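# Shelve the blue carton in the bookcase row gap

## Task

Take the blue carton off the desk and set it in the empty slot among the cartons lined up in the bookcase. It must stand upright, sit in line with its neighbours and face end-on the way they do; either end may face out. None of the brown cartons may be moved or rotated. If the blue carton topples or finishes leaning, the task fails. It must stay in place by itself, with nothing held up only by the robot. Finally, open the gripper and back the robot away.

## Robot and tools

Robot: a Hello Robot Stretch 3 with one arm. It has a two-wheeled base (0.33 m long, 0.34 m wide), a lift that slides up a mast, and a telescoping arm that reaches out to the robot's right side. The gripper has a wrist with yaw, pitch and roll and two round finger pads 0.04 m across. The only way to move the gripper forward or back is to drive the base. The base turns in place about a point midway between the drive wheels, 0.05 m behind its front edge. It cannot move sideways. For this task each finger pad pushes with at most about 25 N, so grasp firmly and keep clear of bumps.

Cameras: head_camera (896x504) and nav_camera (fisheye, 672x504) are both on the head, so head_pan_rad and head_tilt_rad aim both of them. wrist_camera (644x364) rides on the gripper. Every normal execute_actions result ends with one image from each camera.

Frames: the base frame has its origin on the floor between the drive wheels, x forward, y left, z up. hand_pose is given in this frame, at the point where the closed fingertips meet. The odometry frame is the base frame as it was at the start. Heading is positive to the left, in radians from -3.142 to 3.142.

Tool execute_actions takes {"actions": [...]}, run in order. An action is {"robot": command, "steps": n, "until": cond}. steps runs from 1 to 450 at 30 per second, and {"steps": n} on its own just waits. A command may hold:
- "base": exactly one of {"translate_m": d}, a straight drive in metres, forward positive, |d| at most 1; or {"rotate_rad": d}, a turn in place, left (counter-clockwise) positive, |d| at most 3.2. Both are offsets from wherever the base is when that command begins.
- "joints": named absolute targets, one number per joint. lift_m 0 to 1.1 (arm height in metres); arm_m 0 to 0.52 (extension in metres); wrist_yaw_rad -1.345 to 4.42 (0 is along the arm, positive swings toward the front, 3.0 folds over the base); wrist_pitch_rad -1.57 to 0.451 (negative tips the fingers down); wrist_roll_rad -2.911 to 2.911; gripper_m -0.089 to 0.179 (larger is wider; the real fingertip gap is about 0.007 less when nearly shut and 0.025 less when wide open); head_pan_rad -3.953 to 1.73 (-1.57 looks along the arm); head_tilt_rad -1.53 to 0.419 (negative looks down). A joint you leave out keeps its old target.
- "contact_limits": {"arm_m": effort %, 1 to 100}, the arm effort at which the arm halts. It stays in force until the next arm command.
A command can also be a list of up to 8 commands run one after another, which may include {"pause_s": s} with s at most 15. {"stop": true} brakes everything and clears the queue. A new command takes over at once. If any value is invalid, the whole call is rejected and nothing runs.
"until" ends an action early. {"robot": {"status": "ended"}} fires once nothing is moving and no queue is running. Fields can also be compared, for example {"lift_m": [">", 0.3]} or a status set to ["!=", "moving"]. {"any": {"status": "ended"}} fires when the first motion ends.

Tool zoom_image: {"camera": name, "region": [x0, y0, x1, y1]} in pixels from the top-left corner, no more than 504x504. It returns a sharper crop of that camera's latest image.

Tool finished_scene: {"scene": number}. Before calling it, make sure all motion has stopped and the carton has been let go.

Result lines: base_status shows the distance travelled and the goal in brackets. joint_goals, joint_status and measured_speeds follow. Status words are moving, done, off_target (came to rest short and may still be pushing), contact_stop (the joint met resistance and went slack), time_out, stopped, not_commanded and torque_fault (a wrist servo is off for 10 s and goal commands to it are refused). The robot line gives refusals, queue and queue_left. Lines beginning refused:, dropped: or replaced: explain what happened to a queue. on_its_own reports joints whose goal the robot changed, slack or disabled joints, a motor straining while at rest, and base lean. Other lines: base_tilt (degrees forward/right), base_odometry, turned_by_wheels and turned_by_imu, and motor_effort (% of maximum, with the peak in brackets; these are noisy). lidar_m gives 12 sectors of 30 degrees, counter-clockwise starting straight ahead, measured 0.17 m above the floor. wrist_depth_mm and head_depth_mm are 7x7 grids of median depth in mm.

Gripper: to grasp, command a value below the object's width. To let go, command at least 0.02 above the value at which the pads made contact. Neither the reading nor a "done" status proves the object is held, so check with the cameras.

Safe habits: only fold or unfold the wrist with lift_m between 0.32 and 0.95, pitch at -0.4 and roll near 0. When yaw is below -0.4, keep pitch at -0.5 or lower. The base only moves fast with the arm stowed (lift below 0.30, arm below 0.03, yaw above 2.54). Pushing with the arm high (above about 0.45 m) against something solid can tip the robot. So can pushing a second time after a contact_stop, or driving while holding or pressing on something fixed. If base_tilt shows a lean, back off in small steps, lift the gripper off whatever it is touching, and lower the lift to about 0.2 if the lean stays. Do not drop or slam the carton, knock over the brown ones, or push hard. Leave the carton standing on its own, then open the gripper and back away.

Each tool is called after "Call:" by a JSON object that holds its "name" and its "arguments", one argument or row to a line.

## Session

Call:
{"name": "execute_actions", "arguments": {
  "actions": []
}}

Scene clock: 0.00 s.
robot.base_odometry: x=+0.000 y=+0.000 heading=+0.000 (m, m, rad; robot's odometry frame)
robot.turned_by_wheels: +0.000 (rad since the last result)
robot.turned_by_imu: +0.000 (rad since the last result)
robot.base_tilt: forward=+1.2 right=+0.0 (deg)
robot.lidar_m: 1.83 2.24 2.38 1.87 2.19 1.69 1.54 1.55 1.89 2.16 2.40 2.23
robot.head_depth_mm: 2083 2238 2250 2289 2275 2038 2006 / 2064 2188 2211 2256 2260 1987 1917 / 2066 2165 2203 2208 2236 2035 1964 / 2097 2137 2163 2191 2175 2018 1891 / 2083 2109 2119 2139 2168 1996 1950 / 2069 2095 2083 2103 2156 2146 2069 / 2001 2047 2059 2077 2106 2127 2102
robot.base_status: not_commanded
robot.joint_positions: lift_m=+0.454 arm_m=+0.001 wrist_yaw_rad=+3.094 wrist_pitch_rad=-0.367 wrist_roll_rad=-0.005 gripper_m=+0.037 head_pan_rad=-0.016 head_tilt_rad=+0.001
robot.joint_goals: lift_m=+0.454 arm_m=+0.001 wrist_yaw_rad=+3.094 wrist_pitch_rad=-0.367 wrist_roll_rad=-0.005 gripper_m=+0.037 head_pan_rad=-0.016 head_tilt_rad=+0.001
robot.joint_status: lift_m=not_commanded arm_m=not_commanded wrist_yaw_rad=not_commanded wrist_pitch_rad=not_commanded wrist_roll_rad=not_commanded gripper_m=not_commanded head_pan_rad=not_commanded head_tilt_rad=not_commanded
robot.measured_speeds: translate_m=+0.000 rotate_rad=+0.000 lift_m=+0.000 arm_m=+0.000 wrist_yaw_rad=+0.000 wrist_pitch_rad=+0.000 wrist_roll_rad=+0.000 head_pan_rad=+0.000 head_tilt_rad=+0.000
robot: refusals=0 queue=idle queue_left=0
robot.motor_effort: left_wheel=-1 right_wheel=+0 lift_m=+23 arm_m=+0 wrist_yaw_rad=+0 wrist_pitch_rad=+5 wrist_roll_rad=+0 gripper_m=+0 head_pan_rad=+0 head_tilt_rad=+1 (%)
robot.hand_pose: x=-0.0102 y=+0.0840 z=+0.4778 quat_wxyz=(+0.146, +0.696, +0.113, +0.694) (m; robot's base frame)
robot.wrist_depth_mm: - - - - - - - / - - - - - - - / - - - - - - - / - - - - - - 998 / 944 904 - 870 883 820 818 / 790 764 736 735 700 702 685 / 681 659 639 623 619 608 601
pictures: head_camera (sideways: a quarter turn clockwise sets it upright), nav_camera (sideways: a quarter turn counterclockwise sets it upright), wrist_camera
Images, in order (width x height): head_camera 896x504, nav_camera 672x504, wrist_camera 644x364.

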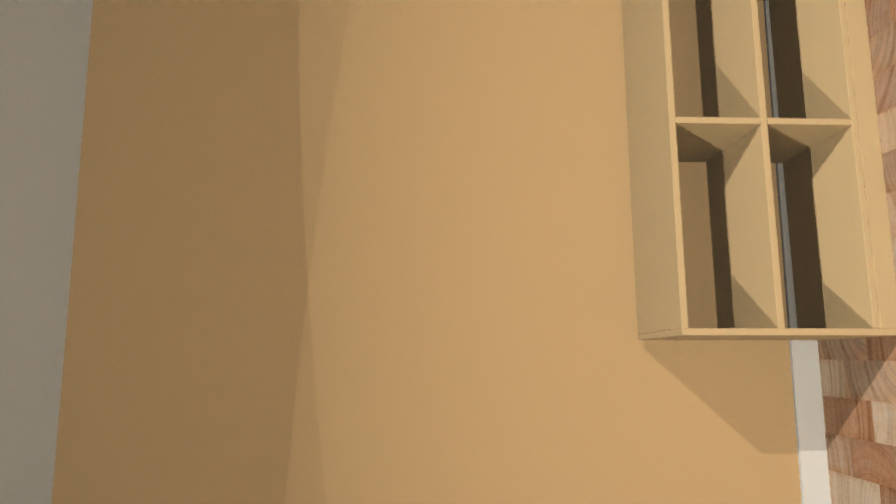

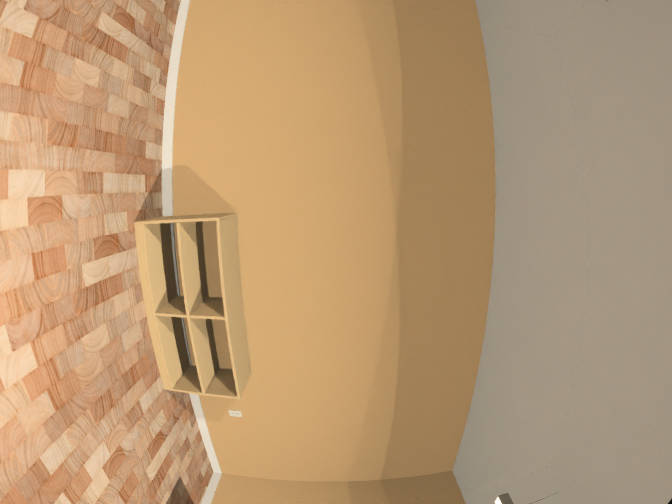

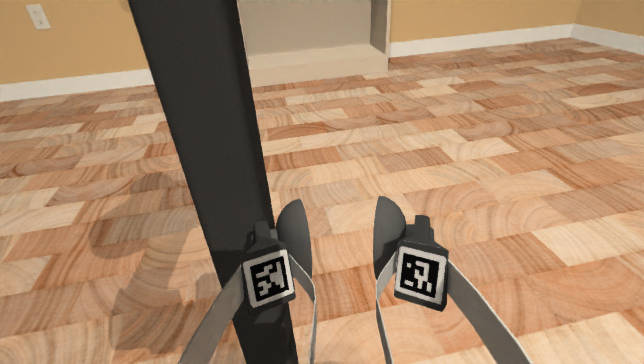

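Call:
{"name": "execute_actions", "arguments": {
  "actions": [
    {"robot":{"joints":{"head_pan_rad":-1.45,"head_tilt_rad":-0.4,"lift_m":0.28}},"steps":90,"until":{"robot":{"status":"ended"}}}
  ]
}}

Scene clock: 7.47 s.
robot.base_odometry: x=+0.000 y=+0.000 heading=+0.000 (m, m, rad; robot's odometry frame)
robot.turned_by_wheels: +0.000 (rad since the last result)
robot.turned_by_imu: -0.001 (rad since the last result)
robot.base_tilt: forward=+1.1 right=+0.0 (deg)
robot.lidar_m: 1.82 2.24 2.38 1.88 2.19 1.69 1.54 1.55 1.89 2.16 2.39 2.24
robot.head_depth_mm: 2180 2343 2534 2692 2140 1665 1359 / 2173 2321 2522 2699 2140 1663 1373 / 2173 2360 2451 2669 2124 1669 1356 / 2158 2360 2440 2702 2128 1665 1358 / 2193 2334 2443 2718 2117 1670 1367 / 2144 2329 2289 2747 2134 1666 1360 / 2171 2351 2426 2674 2149 1649 1365
robot.base_status: not_commanded
robot.joint_positions: lift_m=+0.280 arm_m=+0.001 wrist_yaw_rad=+3.094 wrist_pitch_rad=-0.368 wrist_roll_rad=-0.005 gripper_m=+0.037 head_pan_rad=-1.443 head_tilt_rad=-0.395
robot.joint_goals: lift_m=+0.280 arm_m=+0.001 wrist_yaw_rad=+3.094 wrist_pitch_rad=-0.368 wrist_roll_rad=-0.005 gripper_m=+0.037 head_pan_rad=-1.450 head_tilt_rad=-0.400
robot.joint_status: lift_m=done arm_m=not_commanded wrist_yaw_rad=not_commanded wrist_pitch_rad=not_commanded wrist_roll_rad=not_commanded gripper_m=not_commanded head_pan_rad=done head_tilt_rad=done
robot.measured_speeds: translate_m=+0.000 rotate_rad=+0.000 lift_m=+0.000 arm_m=+0.000 wrist_yaw_rad=+0.000 wrist_pitch_rad=+0.000 wrist_roll_rad=+0.000 head_pan_rad=+0.000 head_tilt_rad=+0.000
robot: refusals=0 queue=done queue_left=0
robot.motor_effort: left_wheel=-1(1) right_wheel=+1(1) lift_m=+19(25) arm_m=+0(0) wrist_yaw_rad=+0(0) wrist_pitch_rad=+6(6) wrist_roll_rad=+0(0) gripper_m=+0(1) head_pan_rad=-3(31) head_tilt_rad=-2(18) (%)
robot.hand_pose: x=-0.0102 y=+0.0839 z=+0.3042 quat_wxyz=(+0.146, +0.696, +0.113, +0.694) (m; robot's base frame)
robot.wrist_depth_mm: - - - - - - - / - - - - - - - / - - - 975 941 906 900 / 822 802 - 745 739 724 704 / 661 644 - 616 614 596 581 / 543 543 533 527 - 506 498 / 472 485 - - 444 434 435
pictures: head_camera (sideways: a quarter turn clockwise sets it upright), nav_camera (sideways: a quarter turn counterclockwise sets it upright), wrist_camera
Images, in order (width x height): head_camera 896x504, nav_camera 672x504, wrist_camera 644x364.

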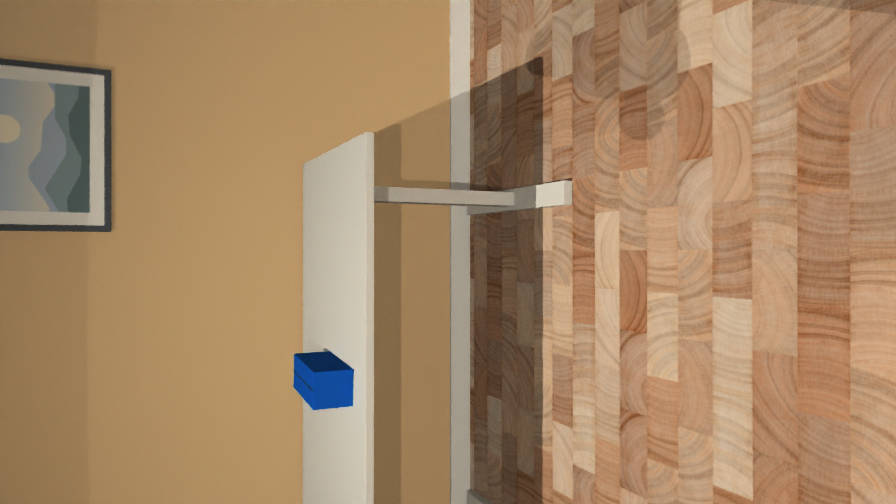

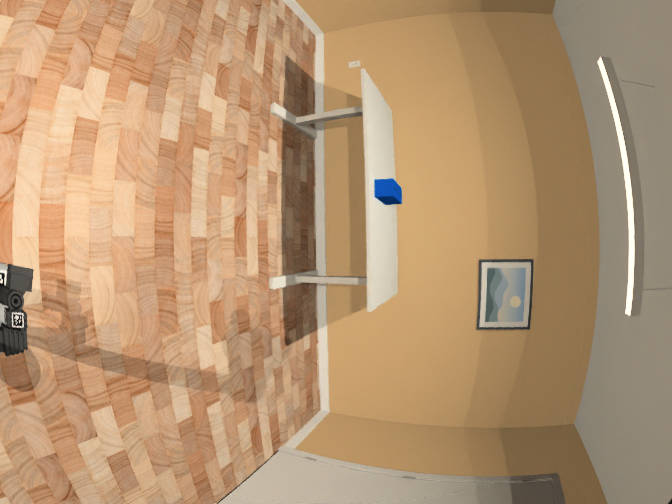

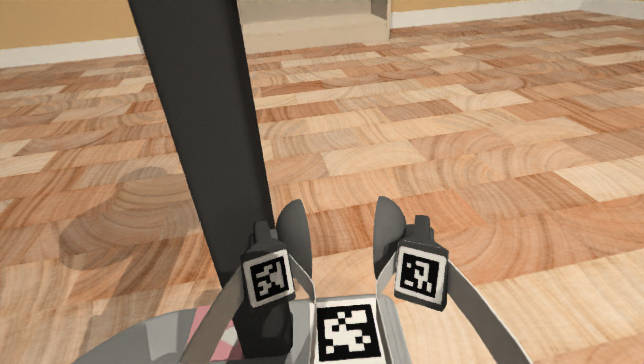

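Call:
{"name": "execute_actions", "arguments": {
  "actions": [
    {"robot":[{"joints":{"head_pan_rad":-1.57,"head_tilt_rad":-0.7,"gripper_m":0.17},"base":{"rotate_rad":-1.09}},{"base":{"translate_m":0.62}},{"base":{"translate_m":0.6}},{"base":{"rotate_rad":1.215}},{"joints":{"lift_m":0.94,"wrist_pitch_rad":-0.4}}],"steps":450,"until":{"robot":{"status":"ended"}}},
    {"steps":450,"until":{"robot":{"status":"ended"}}}
  ]
}}

Scene clock: 37.47 s.
robot.base_odometry: x=+0.564 y=-1.082 heading=+0.125 (m, m, rad; robot's odometry frame)
robot.turned_by_wheels: +0.125 (rad since the last result)
robot.turned_by_imu: +0.125 (rad since the last result)
robot.base_tilt: forward=+1.1 right=+0.0 (deg)
robot.lidar_m: 1.45 1.53 2.54 3.04 2.81 2.02 1.91 1.98 1.14 1.43 1.18 1.92
robot.head_depth_mm: 1215 1330 1056 865 - - 1165 / 1224 1319 1056 888 - - 1161 / 1226 1332 1019 890 1675 - - / 1222 1322 873 891 1640 - 1155 / 1222 1328 1064 893 1650 - 1151 / 1222 1335 1068 891 1568 1351 1161 / 1221 1336 1063 895 1561 1344 1156
robot.base_status: done (rotate_rad +1.2149 of +1.2150)
robot.joint_positions: lift_m=+0.940 arm_m=+0.001 wrist_yaw_rad=+3.094 wrist_pitch_rad=-0.416 wrist_roll_rad=-0.005 gripper_m=+0.170 head_pan_rad=-1.563 head_tilt_rad=-0.692
robot.joint_goals: lift_m=+0.940 arm_m=+0.001 wrist_yaw_rad=+3.094 wrist_pitch_rad=-0.400 wrist_roll_rad=-0.005 gripper_m=+0.170 head_pan_rad=-1.570 head_tilt_rad=-0.700
robot.joint_status: lift_m=done arm_m=not_commanded wrist_yaw_rad=not_commanded wrist_pitch_rad=done wrist_roll_rad=not_commanded gripper_m=done head_pan_rad=done head_tilt_rad=done
robot.measured_speeds: translate_m=+0.000 rotate_rad=+0.000 lift_m=+0.000 arm_m=+0.000 wrist_yaw_rad=+0.000 wrist_pitch_rad=+0.000 wrist_roll_rad=+0.000 head_pan_rad=+0.000 head_tilt_rad=+0.000
robot: refusals=0 queue=done queue_left=0
robot.motor_effort: left_wheel=-4(13) right_wheel=+2(9) lift_m=+27(27) arm_m=-1(1) wrist_yaw_rad=+0(0) wrist_pitch_rad=+5(3) wrist_roll_rad=+0(0) gripper_m=+0(100) head_pan_rad=-3(12) head_tilt_rad=-3(19) (%)
robot.hand_pose: x=-0.0105 y=+0.0781 z=+0.9529 quat_wxyz=(+0.162, +0.693, +0.130, +0.690) (m; robot's base frame)
robot.wrist_depth_mm: - - - - - - - / - - - - - - - / - - - - - - - / - - - - - - - / - - - - - - - / - - - - - - - / - - - - - - -
pictures: head_camera (sideways: a quarter turn clockwise sets it upright), nav_camera (sideways: a quarter turn counterclockwise sets it upright), wrist_camera
Images, in order (width x height): head_camera 896x504, nav_camera 672x504, wrist_camera 644x364.

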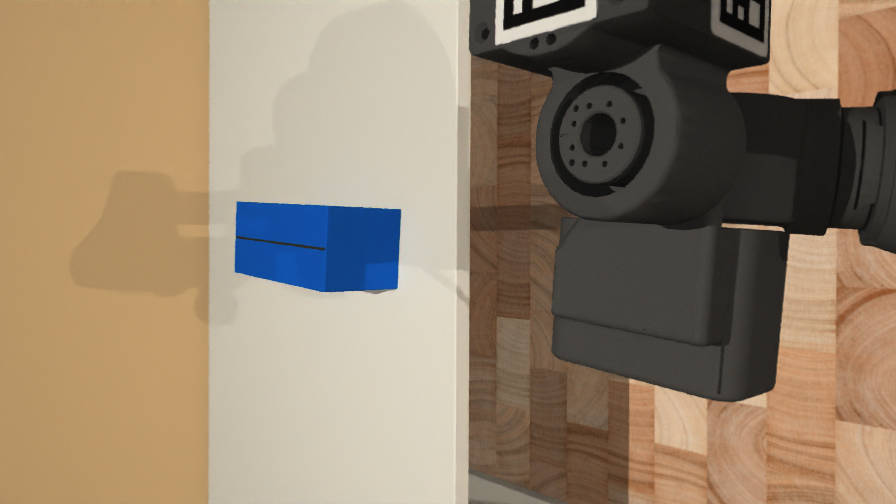

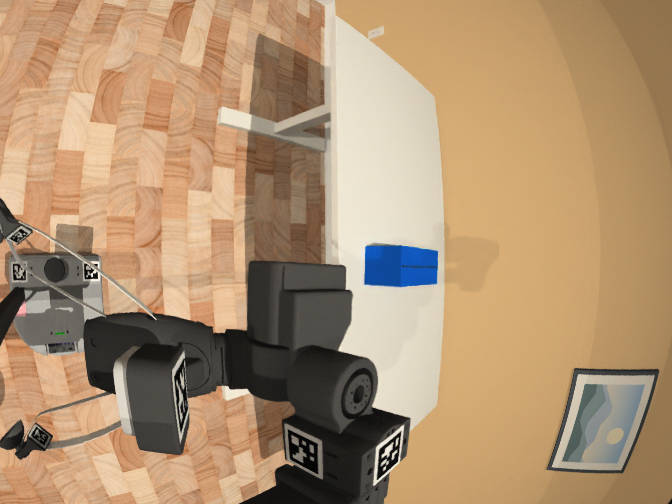

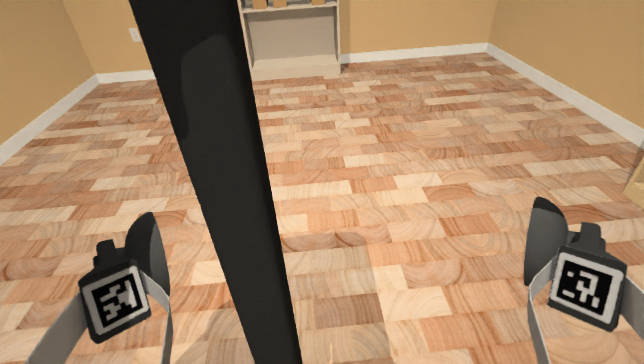

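Call:
{"name": "execute_actions", "arguments": {
  "actions": [
    {"robot":[{"base":{"rotate_rad":-1.415}},{"base":{"translate_m":0.252}},{"base":{"rotate_rad":1.415},"joints":{"head_tilt_rad":-0.85}},{"joints":{"wrist_yaw_rad":1.2}},{"joints":{"wrist_yaw_rad":-0.065,"lift_m":1.05,"gripper_m":0.179}},{"joints":{"wrist_pitch_rad":-1.1,"arm_m":0.39}}],"steps":450,"until":{"robot":{"status":"ended"}}},
    {"steps":450,"until":{"robot":{"status":"ended"}}}
  ]
}}

Scene clock: 82.77 s.
robot.base_odometry: x=+0.634 y=-1.324 heading=+0.125 (m, m, rad; robot's odometry frame)
robot.turned_by_wheels: +0.000 (rad since the last result)
robot.turned_by_imu: -0.005 (rad since the last result)
robot.base_tilt: forward=+1.2 right=+0.0 (deg)
robot.lidar_m: 1.44 1.60 1.95 3.30 2.85 2.05 1.94 1.72 0.95 1.18 0.96 1.63
robot.head_depth_mm: 1046 1046 854 719 1401 1239 1119 / 1044 1028 851 720 1389 1246 1109 / - 1050 695 704 1388 1248 1121 / 1051 1049 692 703 1390 1242 1119 / 1053 1034 852 721 1381 1249 1113 / 1053 1050 854 724 1399 1245 1118 / 1051 1050 856 720 1385 1256 1117
robot.base_status: done (rotate_rad +1.4149 of +1.4150)
robot.joint_positions: lift_m=+1.050 arm_m=+0.390 wrist_yaw_rad=-0.064 wrist_pitch_rad=-1.104 wrist_roll_rad=-0.005 gripper_m=+0.179 head_pan_rad=-1.563 head_tilt_rad=-0.840
robot.joint_goals: lift_m=+1.050 arm_m=+0.390 wrist_yaw_rad=-0.065 wrist_pitch_rad=-1.100 wrist_roll_rad=-0.005 gripper_m=+0.179 head_pan_rad=-1.570 head_tilt_rad=-0.850
robot.joint_status: lift_m=done arm_m=done wrist_yaw_rad=done wrist_pitch_rad=done wrist_roll_rad=not_commanded gripper_m=done head_pan_rad=done head_tilt_rad=done
robot.measured_speeds: translate_m=+0.000 rotate_rad=+0.000 lift_m=+0.000 arm_m=+0.000 wrist_yaw_rad=+0.000 wrist_pitch_rad=+0.000 wrist_roll_rad=+0.000 head_pan_rad=+0.000 head_tilt_rad=+0.000
robot: refusals=0 queue=done queue_left=0
robot.motor_effort: left_wheel=-3(9) right_wheel=+2(5) lift_m=+27(27) arm_m=+5(7) wrist_yaw_rad=-2(4) wrist_pitch_rad=+1(4) wrist_roll_rad=+0(0) gripper_m=+1(100) head_pan_rad=-3(2) head_tilt_rad=-3(14) (%)
robot.hand_pose: x=-0.0276 y=-0.6281 z=+0.9488 quat_wxyz=(+0.592, +0.353, -0.612, -0.389) (m; robot's base frame)
robot.wrist_depth_mm: 477 465 465 457 455 447 443 / 453 451 444 439 429 429 422 / 440 432 426 297 413 413 409 / 427 417 411 285 401 394 393 / 405 402 396 276 382 384 383 / 394 383 382 267 369 368 - / 378 374 368 257 355 357 351
pictures: head_camera (sideways: a quarter turn clockwise sets it upright), nav_camera (sideways: a quarter turn counterclockwise sets it upright), wrist_camera
Images, in order (width x height): head_camera 896x504, nav_camera 672x504, wrist_camera 644x364.

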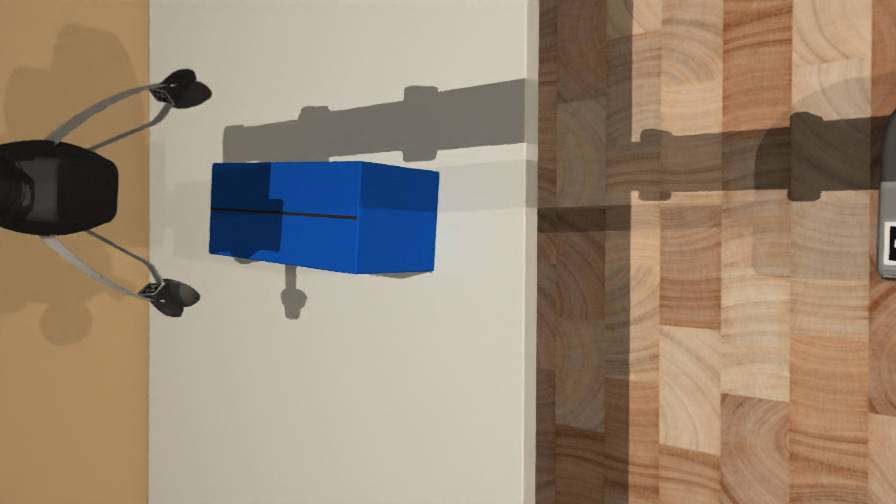

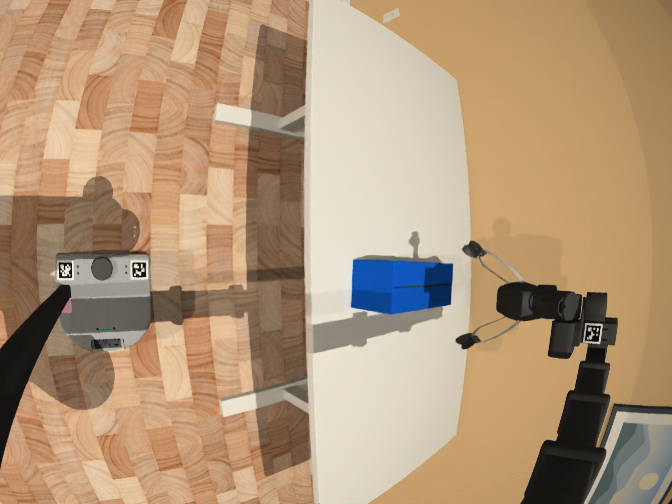

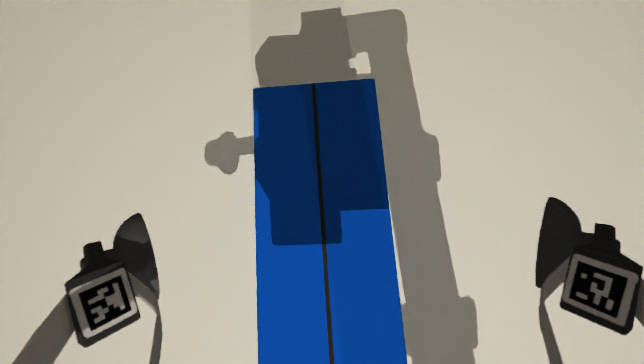

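Call:
{"name": "execute_actions", "arguments": {
  "actions": [
    {"robot":[{"joints":{"wrist_yaw_rad":0.0,"arm_m":0.40,"lift_m":0.95}}],"steps":450,"until":{"robot":{"status":"ended"}}}
  ]
}}

Scene clock: 100.70 s.
robot.base_odometry: x=+0.634 y=-1.324 heading=+0.125 (m, m, rad; robot's odometry frame)
robot.turned_by_wheels: +0.000 (rad since the last result)
robot.turned_by_imu: -0.001 (rad since the last result)
robot.base_tilt: forward=+1.2 right=+0.0 (deg)
robot.lidar_m: 1.44 1.60 1.95 3.29 2.86 2.05 1.94 1.72 0.95 1.18 0.96 1.64
robot.head_depth_mm: - 1014 853 716 1386 1255 1112 / - 1048 853 720 1383 1246 1110 / - 950 692 704 1395 1250 1126 / 1047 1047 692 701 1386 1256 1120 / 1051 1052 855 720 1385 1247 1118 / 1050 1049 854 720 1386 1240 1121 / 1054 1044 856 723 1388 1254 1122
robot.base_status: done (rotate_rad +1.4149 of +1.4150)
robot.joint_positions: lift_m=+0.950 arm_m=+0.400 wrist_yaw_rad=-0.003 wrist_pitch_rad=-1.105 wrist_roll_rad=-0.005 gripper_m=+0.179 head_pan_rad=-1.563 head_tilt_rad=-0.840
robot.joint_goals: lift_m=+0.950 arm_m=+0.400 wrist_yaw_rad=+0.000 wrist_pitch_rad=-1.100 wrist_roll_rad=-0.005 gripper_m=+0.179 head_pan_rad=-1.570 head_tilt_rad=-0.850
robot.joint_status: lift_m=done arm_m=done wrist_yaw_rad=done wrist_pitch_rad=done wrist_roll_rad=not_commanded gripper_m=done head_pan_rad=done head_tilt_rad=done
robot.measured_speeds: translate_m=+0.000 rotate_rad=+0.000 lift_m=+0.000 arm_m=+0.000 wrist_yaw_rad=+0.000 wrist_pitch_rad=+0.000 wrist_roll_rad=+0.000 head_pan_rad=+0.000 head_tilt_rad=+0.000
robot: refusals=0 queue=done queue_left=0
robot.motor_effort: left_wheel=-4(3) right_wheel=+2(3) lift_m=+20(25) arm_m=+5(6) wrist_yaw_rad=+3(3) wrist_pitch_rad=+1(1) wrist_roll_rad=+0(0) gripper_m=-1(0) head_pan_rad=-3(3) head_tilt_rad=-4(3) (%)
robot.hand_pose: x=-0.0219 y=-0.6382 z=+0.8492 quat_wxyz=(+0.603, +0.371, -0.600, -0.371) (m; robot's base frame)
robot.wrist_depth_mm: 358 352 348 207 332 333 329 / 346 340 330 199 200 322 313 / 328 325 317 191 190 311 305 / 314 311 188 184 183 298 293 / 305 302 181 177 177 288 286 / 294 287 174 171 169 276 - / 282 280 168 165 164 268 265
pictures: head_camera (sideways: a quarter turn clockwise sets it upright), nav_camera (sideways: a quarter turn counterclockwise sets it upright), wrist_camera
Images, in order (width x height): head_camera 896x504, nav_camera 672x504, wrist_camera 644x364.

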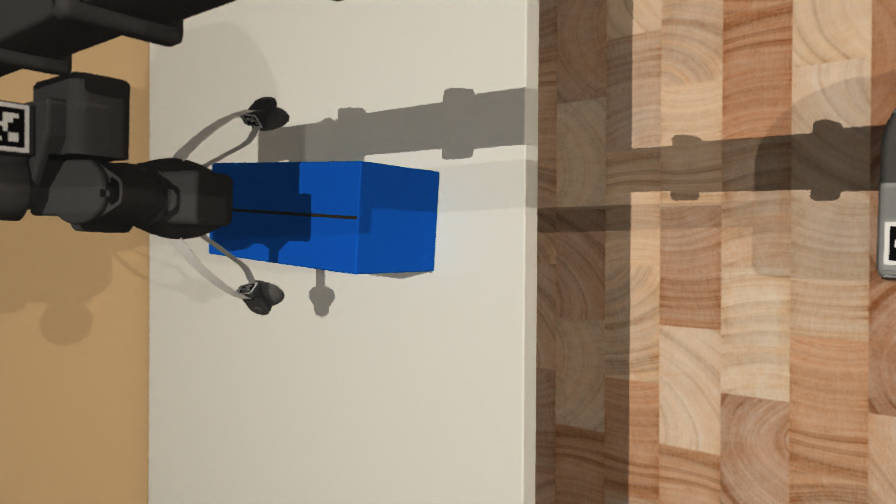

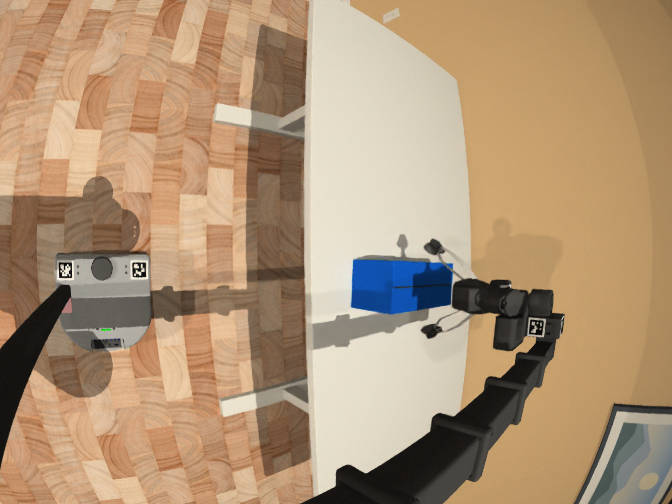

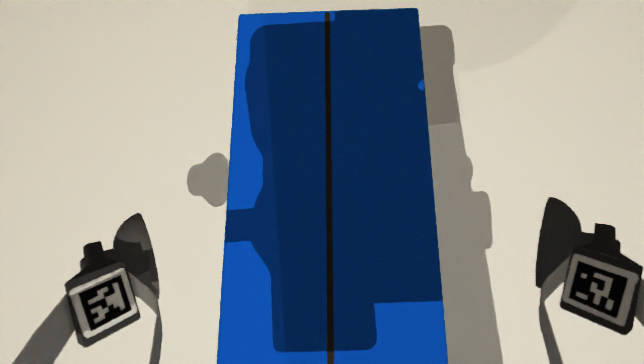

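Call:
{"name": "execute_actions", "arguments": {
  "actions": [
    {"robot":[{"base":{"translate_m":0.006},"joints":{"arm_m":0.392,"lift_m":0.904}},{"joints":{"gripper_m":0.065}},{"pause_s":0.3},{"joints":{"lift_m":0.94}}],"steps":450,"until":{"robot":{"status":"ended"}}},
    {"steps":15}
  ]
}}

Scene clock: 113.10 s.
robot.base_odometry: x=+0.640 y=-1.323 heading=+0.125 (m, m, rad; robot's odometry frame)
robot.turned_by_wheels: +0.000 (rad since the last result)
robot.turned_by_imu: -0.002 (rad since the last result)
robot.base_tilt: forward=+1.1 right=+0.0 (deg)
robot.lidar_m: 1.43 1.60 1.94 3.32 2.87 2.06 1.95 1.72 0.96 1.18 0.96 1.64
robot.head_depth_mm: - 1007 853 718 1390 1251 1111 / - 1044 852 721 1386 1255 1117 / - - 644 696 1387 1248 1121 / 1050 1063 649 706 1388 1250 1112 / 1057 1043 851 721 1393 1247 1115 / 1052 1050 853 721 1391 1245 1125 / 1054 1052 855 721 1392 1242 1117
robot.base_status: done (translate_m +0.0060 of +0.0060)
robot.joint_positions: lift_m=+0.940 arm_m=+0.392 wrist_yaw_rad=-0.002 wrist_pitch_rad=-1.108 wrist_roll_rad=-0.005 gripper_m=+0.076 head_pan_rad=-1.563 head_tilt_rad=-0.840
robot.joint_goals: lift_m=+0.940 arm_m=+0.392 wrist_yaw_rad=+0.000 wrist_pitch_rad=-1.100 wrist_roll_rad=-0.005 gripper_m=+0.065 head_pan_rad=-1.570 head_tilt_rad=-0.850
robot.joint_status: lift_m=done arm_m=done wrist_yaw_rad=done wrist_pitch_rad=done wrist_roll_rad=not_commanded gripper_m=off_target head_pan_rad=done head_tilt_rad=done
robot.measured_speeds: translate_m=+0.000 rotate_rad=+0.000 lift_m=+0.000 arm_m=+0.000 wrist_yaw_rad=+0.000 wrist_pitch_rad=+0.000 wrist_roll_rad=+0.000 head_pan_rad=+0.000 head_tilt_rad=+0.000
robot: refusals=0 queue=done queue_left=0
robot.motor_effort: left_wheel=-3(7) right_wheel=+2(7) lift_m=+27(26) arm_m=-2(6) wrist_yaw_rad=+2(2) wrist_pitch_rad=+2(3) wrist_roll_rad=+1(0) gripper_m=-99(100) head_pan_rad=-3(3) head_tilt_rad=-3(3) (%)
robot.hand_pose: x=-0.0218 y=-0.6300 z=+0.8384 quat_wxyz=(+0.603, +0.372, -0.600, -0.372) (m; robot's base frame)
robot.wrist_depth_mm: 344 342 160 155 153 322 318 / 332 327 153 149 147 307 304 / 318 311 147 145 142 295 293 / 305 301 143 140 138 286 283 / 295 289 137 135 133 134 273 / 283 283 133 131 130 130 264 / 273 269 129 127 126 255 257
pictures: head_camera (sideways: a quarter turn clockwise sets it upright), nav_camera (sideways: a quarter turn counterclockwise sets it upright), wrist_camera
Images, in order (width x height): head_camera 896x504, nav_camera 672x504, wrist_camera 644x364.

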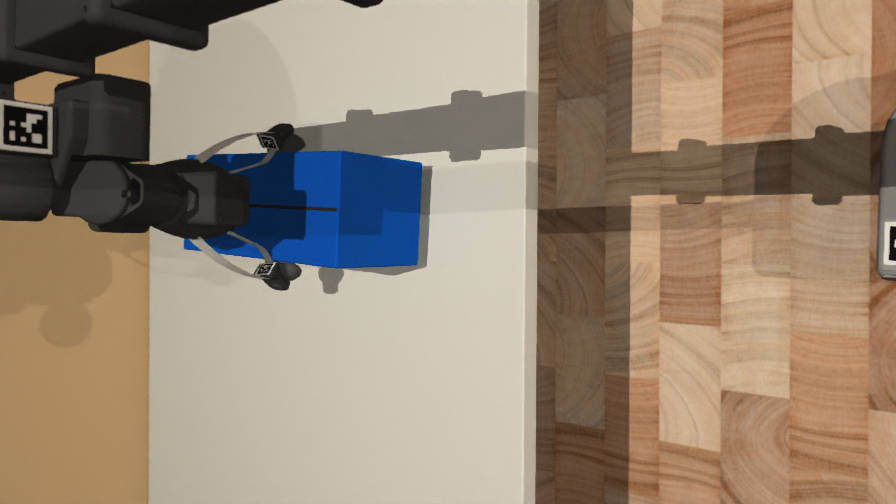

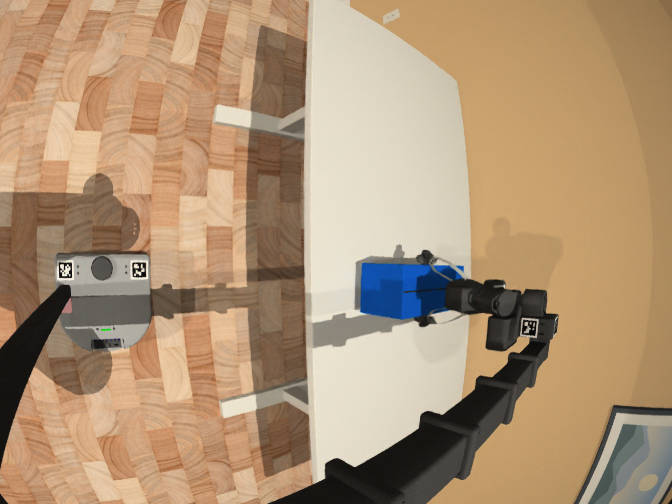

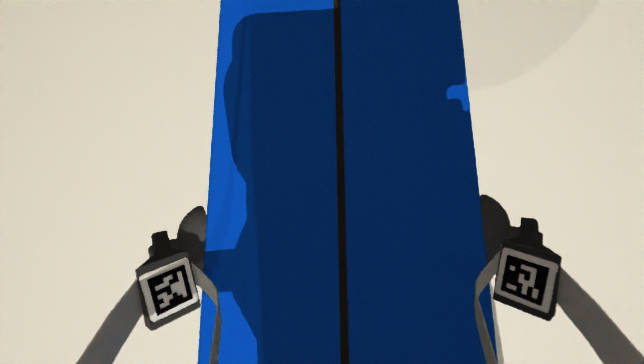

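Call:
{"name": "execute_actions", "arguments": {
  "actions": [
    {"robot":[{"joints":{"arm_m":0.05,"lift_m":0.96,"wrist_pitch_rad":-1.13,"head_pan_rad":0,"head_tilt_rad":-0.4},"base":{"rotate_rad":1.6}},{"base":{"translate_m":1.0},"joints":{"lift_m":0.7}},{"base":{"translate_m":1.0}}],"steps":450,"until":{"robot":{"status":"ended"}}},
    {"steps":450,"until":{"robot":{"status":"ended"}}}
  ]
}}

Scene clock: 150.17 s.
robot.base_odometry: x=+0.333 y=+0.653 heading=+1.725 (m, m, rad; robot's odometry frame)
robot.turned_by_wheels: +1.600 (rad since the last result)
robot.turned_by_imu: +1.631 (rad since the last result)
robot.base_tilt: forward=+1.1 right=+0.0 (deg)
robot.lidar_m: 1.39 1.35 1.99 1.93 2.02 2.79 2.81 2.36 1.58 1.84 1.92 1.32
robot.head_depth_mm: 1307 1405 1467 1642 1821 1618 1351 / 1307 1406 1470 1440 1744 1610 1359 / 1306 1405 1493 1428 1763 1606 1352 / 1311 1419 1496 1426 1776 1625 1350 / 1316 1415 1509 1407 1780 1611 1347 / 1320 1430 1496 1437 1730 1619 1347 / 1326 1426 1501 1672 1869 1639 1351
robot.base_status: done (translate_m +1.0000 of +1.0000)
robot.joint_positions: lift_m=+0.700 arm_m=+0.050 wrist_yaw_rad=-0.001 wrist_pitch_rad=-1.138 wrist_roll_rad=-0.005 gripper_m=+0.082 head_pan_rad=-0.007 head_tilt_rad=-0.408
robot.joint_goals: lift_m=+0.700 arm_m=+0.050 wrist_yaw_rad=+0.000 wrist_pitch_rad=-1.130 wrist_roll_rad=-0.005 gripper_m=+0.081 head_pan_rad=+0.000 head_tilt_rad=-0.400
robot.joint_status: lift_m=done arm_m=done wrist_yaw_rad=done wrist_pitch_rad=done wrist_roll_rad=not_commanded gripper_m=off_target head_pan_rad=done head_tilt_rad=done
robot.measured_speeds: translate_m=+0.000 rotate_rad=+0.000 lift_m=+0.000 arm_m=+0.000 wrist_yaw_rad=+0.000 wrist_pitch_rad=+0.000 wrist_roll_rad=+0.000 head_pan_rad=+0.000 head_tilt_rad=+0.000
robot: refusals=0 queue=done queue_left=0
robot.on_its_own: gripper_m is held at +0.081, not at your +0.065, by its stall guard, which is not easing now
robot.motor_effort: left_wheel=-4(12) right_wheel=+3(7) lift_m=+20(27) arm_m=-5(2) wrist_yaw_rad=+1(2) wrist_pitch_rad=+3(2) wrist_roll_rad=+0(0) gripper_m=-60(100) head_pan_rad=+3(32) head_tilt_rad=+3(19) (%)
robot.hand_pose: x=-0.0217 y=-0.2809 z=+0.5962 quat_wxyz=(+0.597, +0.382, -0.594, -0.381) (m; robot's base frame)
robot.wrist_depth_mm: 891 888 158 155 152 841 837 / 868 859 152 150 147 817 806 / 842 839 147 144 142 790 783 / 818 790 143 140 138 770 745 / 780 780 137 135 134 134 727 / 763 769 133 131 130 130 706 / 746 729 129 127 126 690 700
pictures: head_camera (sideways: a quarter turn clockwise sets it upright), nav_camera (sideways: a quarter turn counterclockwise sets it upright), wrist_camera
Images, in order (width x height): head_camera 896x504, nav_camera 672x504, wrist_camera 644x364.

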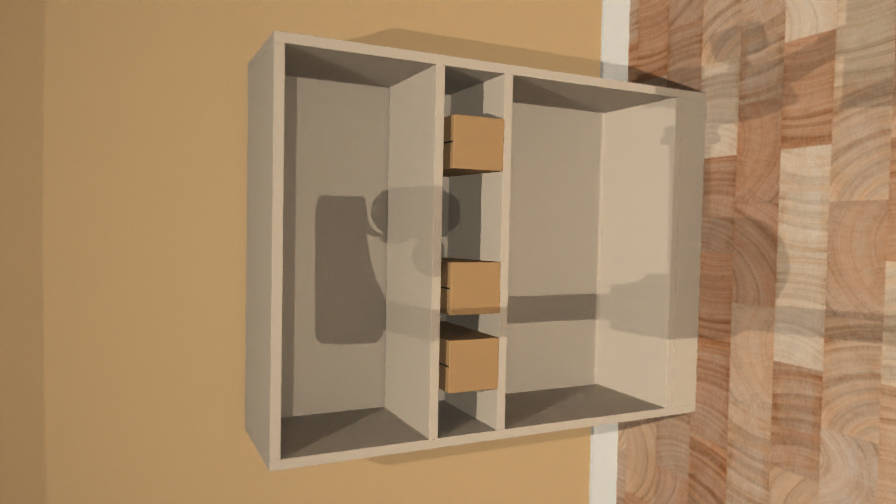

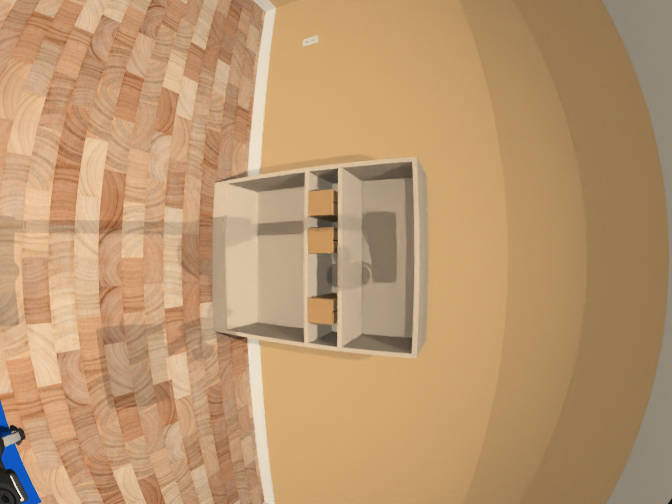

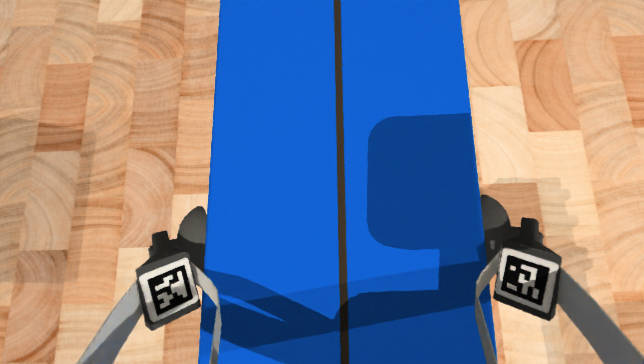

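Call:
{"name": "execute_actions", "arguments": {
  "actions": [
    {"robot":[{"base":{"translate_m":0.675},"joints":{"head_pan_rad":-1.57,"head_tilt_rad":-0.8,"lift_m":0.83}},{"base":{"rotate_rad":1.525}},{"base":{"translate_m":-0.04},"joints":{"arm_m":0.12}}],"steps":450,"until":{"robot":{"status":"ended"}}}
  ]
}}

Scene clock: 171.53 s.
robot.base_odometry: x=+0.269 y=+1.325 heading=-3.033 (m, m, rad; robot's odometry frame)
robot.turned_by_wheels: +1.525 (rad since the last result)
robot.turned_by_imu: +1.555 (rad since the last result)
robot.base_tilt: forward=+1.1 right=+0.0 (deg)
robot.lidar_m: 1.95 2.02 2.75 3.49 2.40 1.90 1.81 1.28 0.66 0.86 0.75 1.26
robot.head_depth_mm: 621 844 877 - - 1275 1116 / 622 845 880 - - 1250 1124 / 620 844 877 787 - 541 1122 / 623 852 884 899 614 546 1128 / 626 848 878 843 1345 1247 1127 / 623 852 882 844 1352 1254 1126 / 625 854 886 828 1300 1256 1126
robot.base_status: done (translate_m -0.0400 of -0.0400)
robot.joint_positions: lift_m=+0.830 arm_m=+0.120 wrist_yaw_rad=-0.001 wrist_pitch_rad=-1.138 wrist_roll_rad=-0.005 gripper_m=+0.082 head_pan_rad=-1.563 head_tilt_rad=-0.790
robot.joint_goals: lift_m=+0.830 arm_m=+0.120 wrist_yaw_rad=+0.000 wrist_pitch_rad=-1.130 wrist_roll_rad=-0.005 gripper_m=+0.081 head_pan_rad=-1.570 head_tilt_rad=-0.800
robot.joint_status: lift_m=done arm_m=done wrist_yaw_rad=done wrist_pitch_rad=done wrist_roll_rad=not_commanded gripper_m=off_target head_pan_rad=done head_tilt_rad=done
robot.measured_speeds: translate_m=+0.000 rotate_rad=+0.000 lift_m=+0.000 arm_m=+0.000 wrist_yaw_rad=+0.000 wrist_pitch_rad=+0.000 wrist_roll_rad=+0.000 head_pan_rad=+0.000 head_tilt_rad=+0.000
robot: refusals=0 queue=done queue_left=0
robot.on_its_own: gripper_m is held at +0.081, not at your +0.065, by its stall guard, which is not easing now
robot.motor_effort: left_wheel=-4(13) right_wheel=+2(6) lift_m=+27(29) arm_m=+5(5) wrist_yaw_rad=+0(1) wrist_pitch_rad=+3(3) wrist_roll_rad=+0(0) gripper_m=-60(60) head_pan_rad=-3(31) head_tilt_rad=-3(20) (%)
robot.hand_pose: x=-0.0217 y=-0.3502 z=+0.7258 quat_wxyz=(+0.597, +0.382, -0.594, -0.381) (m; robot's base frame)
robot.wrist_depth_mm: 367 371 159 154 152 497 875 / 603 885 152 149 147 623 953 / 958 841 147 144 143 926 901 / 947 937 142 140 138 892 870 / 899 899 137 135 133 134 841 / 914 890 133 131 129 130 830 / 872 850 129 127 126 789 820
pictures: head_camera (sideways: a quarter turn clockwise sets it upright), nav_camera (sideways: a quarter turn counterclockwise sets it upright), wrist_camera
Images, in order (width x height): head_camera 896x504, nav_camera 672x504, wrist_camera 644x364.

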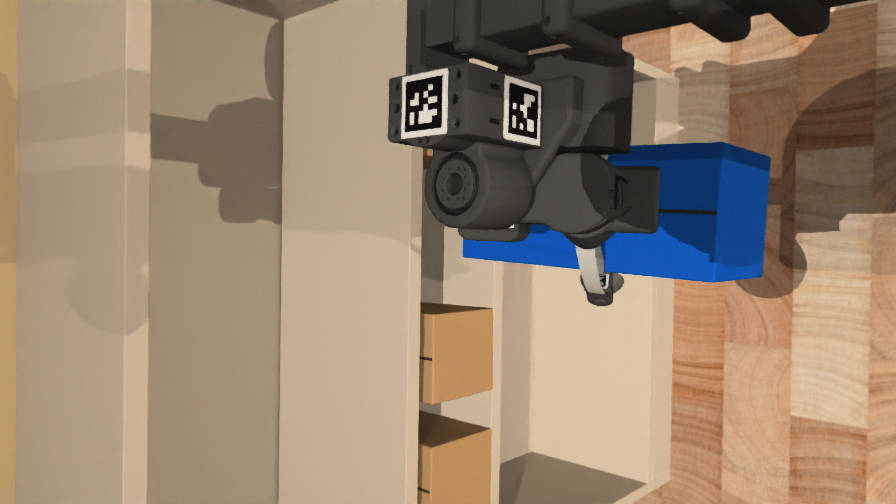

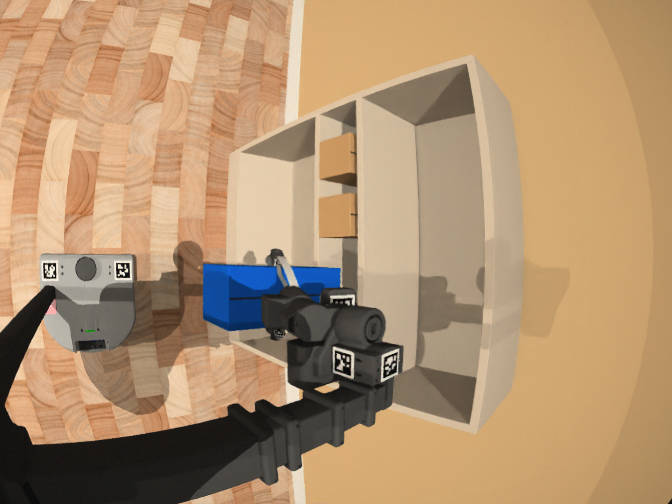

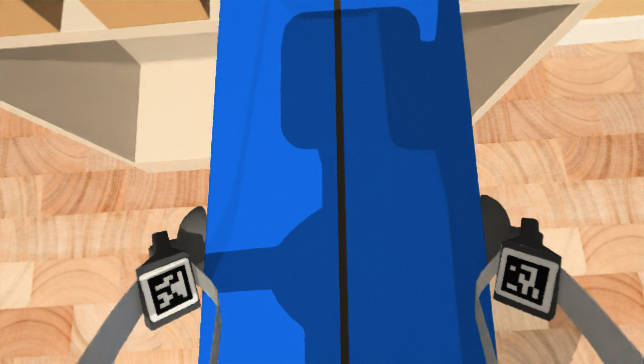

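Call:
{"name": "execute_actions", "arguments": {
  "actions": [
    {"robot":[{"base":{"translate_m":0.025},"joints":{"lift_m":0.80,"arm_m":0.17}}],"steps":450,"until":{"robot":{"status":"ended"}}}
  ]
}}

Scene clock: 182.97 s.
robot.base_odometry: x=+0.245 y=+1.322 heading=-3.033 (m, m, rad; robot's odometry frame)
robot.turned_by_wheels: +0.000 (rad since the last result)
robot.turned_by_imu: -0.001 (rad since the last result)
robot.base_tilt: forward=+1.1 right=+0.0 (deg)
robot.lidar_m: 1.93 1.99 2.70 3.48 2.41 1.92 1.84 1.28 0.68 0.86 0.74 1.26
robot.head_depth_mm: 620 837 877 - - 1267 1114 / 622 845 880 - 1295 1248 1128 / 623 843 882 - 607 647 1130 / 623 849 876 786 634 1210 1121 / 622 851 885 817 1345 1252 1132 / 623 853 880 875 1344 1252 1129 / 624 854 883 822 1245 1256 1127
robot.base_status: done (translate_m +0.0250 of +0.0250)
robot.joint_positions: lift_m=+0.800 arm_m=+0.170 wrist_yaw_rad=-0.001 wrist_pitch_rad=-1.138 wrist_roll_rad=-0.005 gripper_m=+0.082 head_pan_rad=-1.563 head_tilt_rad=-0.790
robot.joint_goals: lift_m=+0.800 arm_m=+0.170 wrist_yaw_rad=+0.000 wrist_pitch_rad=-1.130 wrist_roll_rad=-0.005 gripper_m=+0.081 head_pan_rad=-1.570 head_tilt_rad=-0.800
robot.joint_status: lift_m=done arm_m=done wrist_yaw_rad=done wrist_pitch_rad=done wrist_roll_rad=not_commanded gripper_m=off_target head_pan_rad=done head_tilt_rad=done
robot.measured_speeds: translate_m=+0.000 rotate_rad=+0.000 lift_m=+0.000 arm_m=+0.000 wrist_yaw_rad=+0.000 wrist_pitch_rad=+0.000 wrist_roll_rad=+0.000 head_pan_rad=+0.000 head_tilt_rad=+0.000
robot: refusals=0 queue=done queue_left=0
robot.on_its_own: gripper_m is held at +0.081, not at your +0.065, by its stall guard, which is not easing now
robot.motor_effort: left_wheel=-3(6) right_wheel=+2(6) lift_m=+20(27) arm_m=+5(7) wrist_yaw_rad=+1(1) wrist_pitch_rad=+3(3) wrist_roll_rad=+0(0) gripper_m=-61(60) head_pan_rad=-3(3) head_tilt_rad=-3(2) (%)
robot.hand_pose: x=-0.0217 y=-0.4002 z=+0.6962 quat_wxyz=(+0.597, +0.382, -0.594, -0.381) (m; robot's base frame)
robot.wrist_depth_mm: 318 292 158 154 152 322 327 / 537 800 152 149 147 556 884 / 584 803 147 144 143 706 863 / 890 895 142 140 138 861 835 / 868 887 137 136 134 134 838 / 856 857 133 131 129 130 791 / 830 811 130 127 125 777 776
pictures: head_camera (sideways: a quarter turn clockwise sets it upright), nav_camera (sideways: a quarter turn counterclockwise sets it upright), wrist_camera
Images, in order (width x height): head_camera 896x504, nav_camera 672x504, wrist_camera 644x364.

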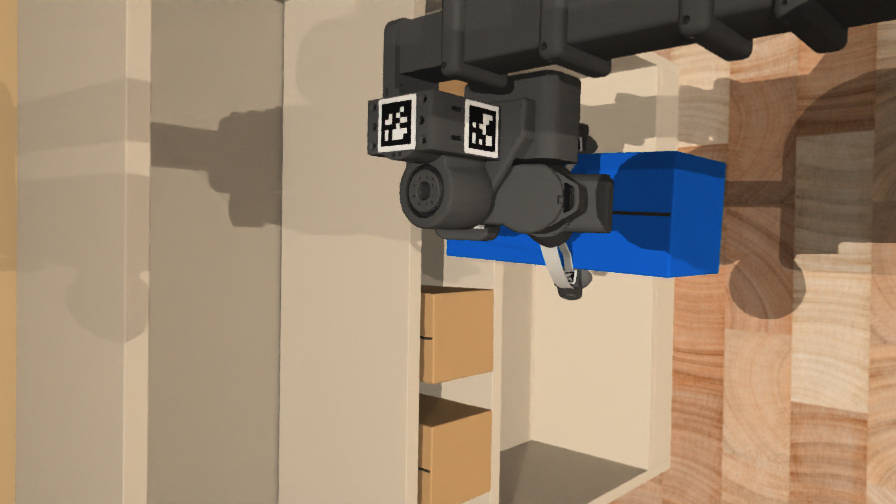

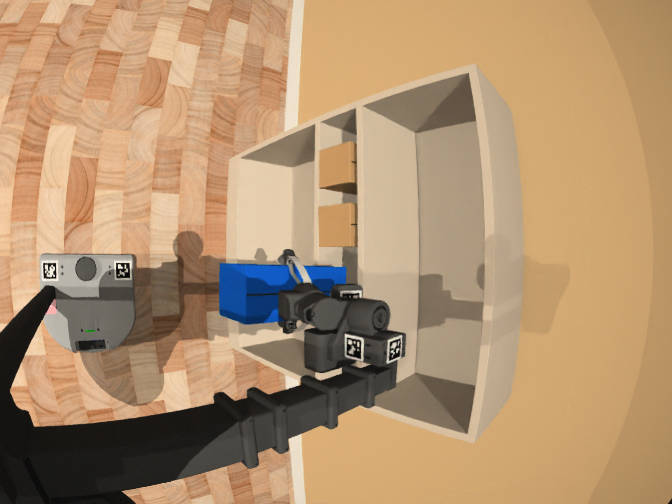

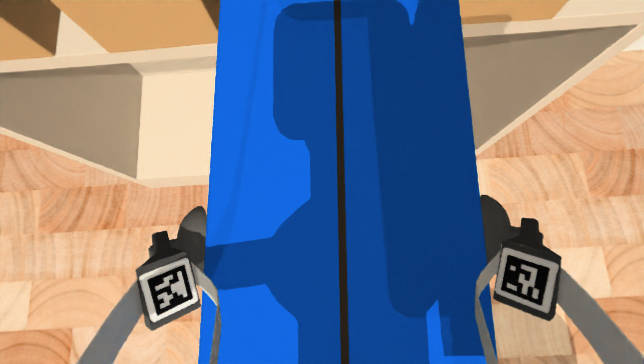

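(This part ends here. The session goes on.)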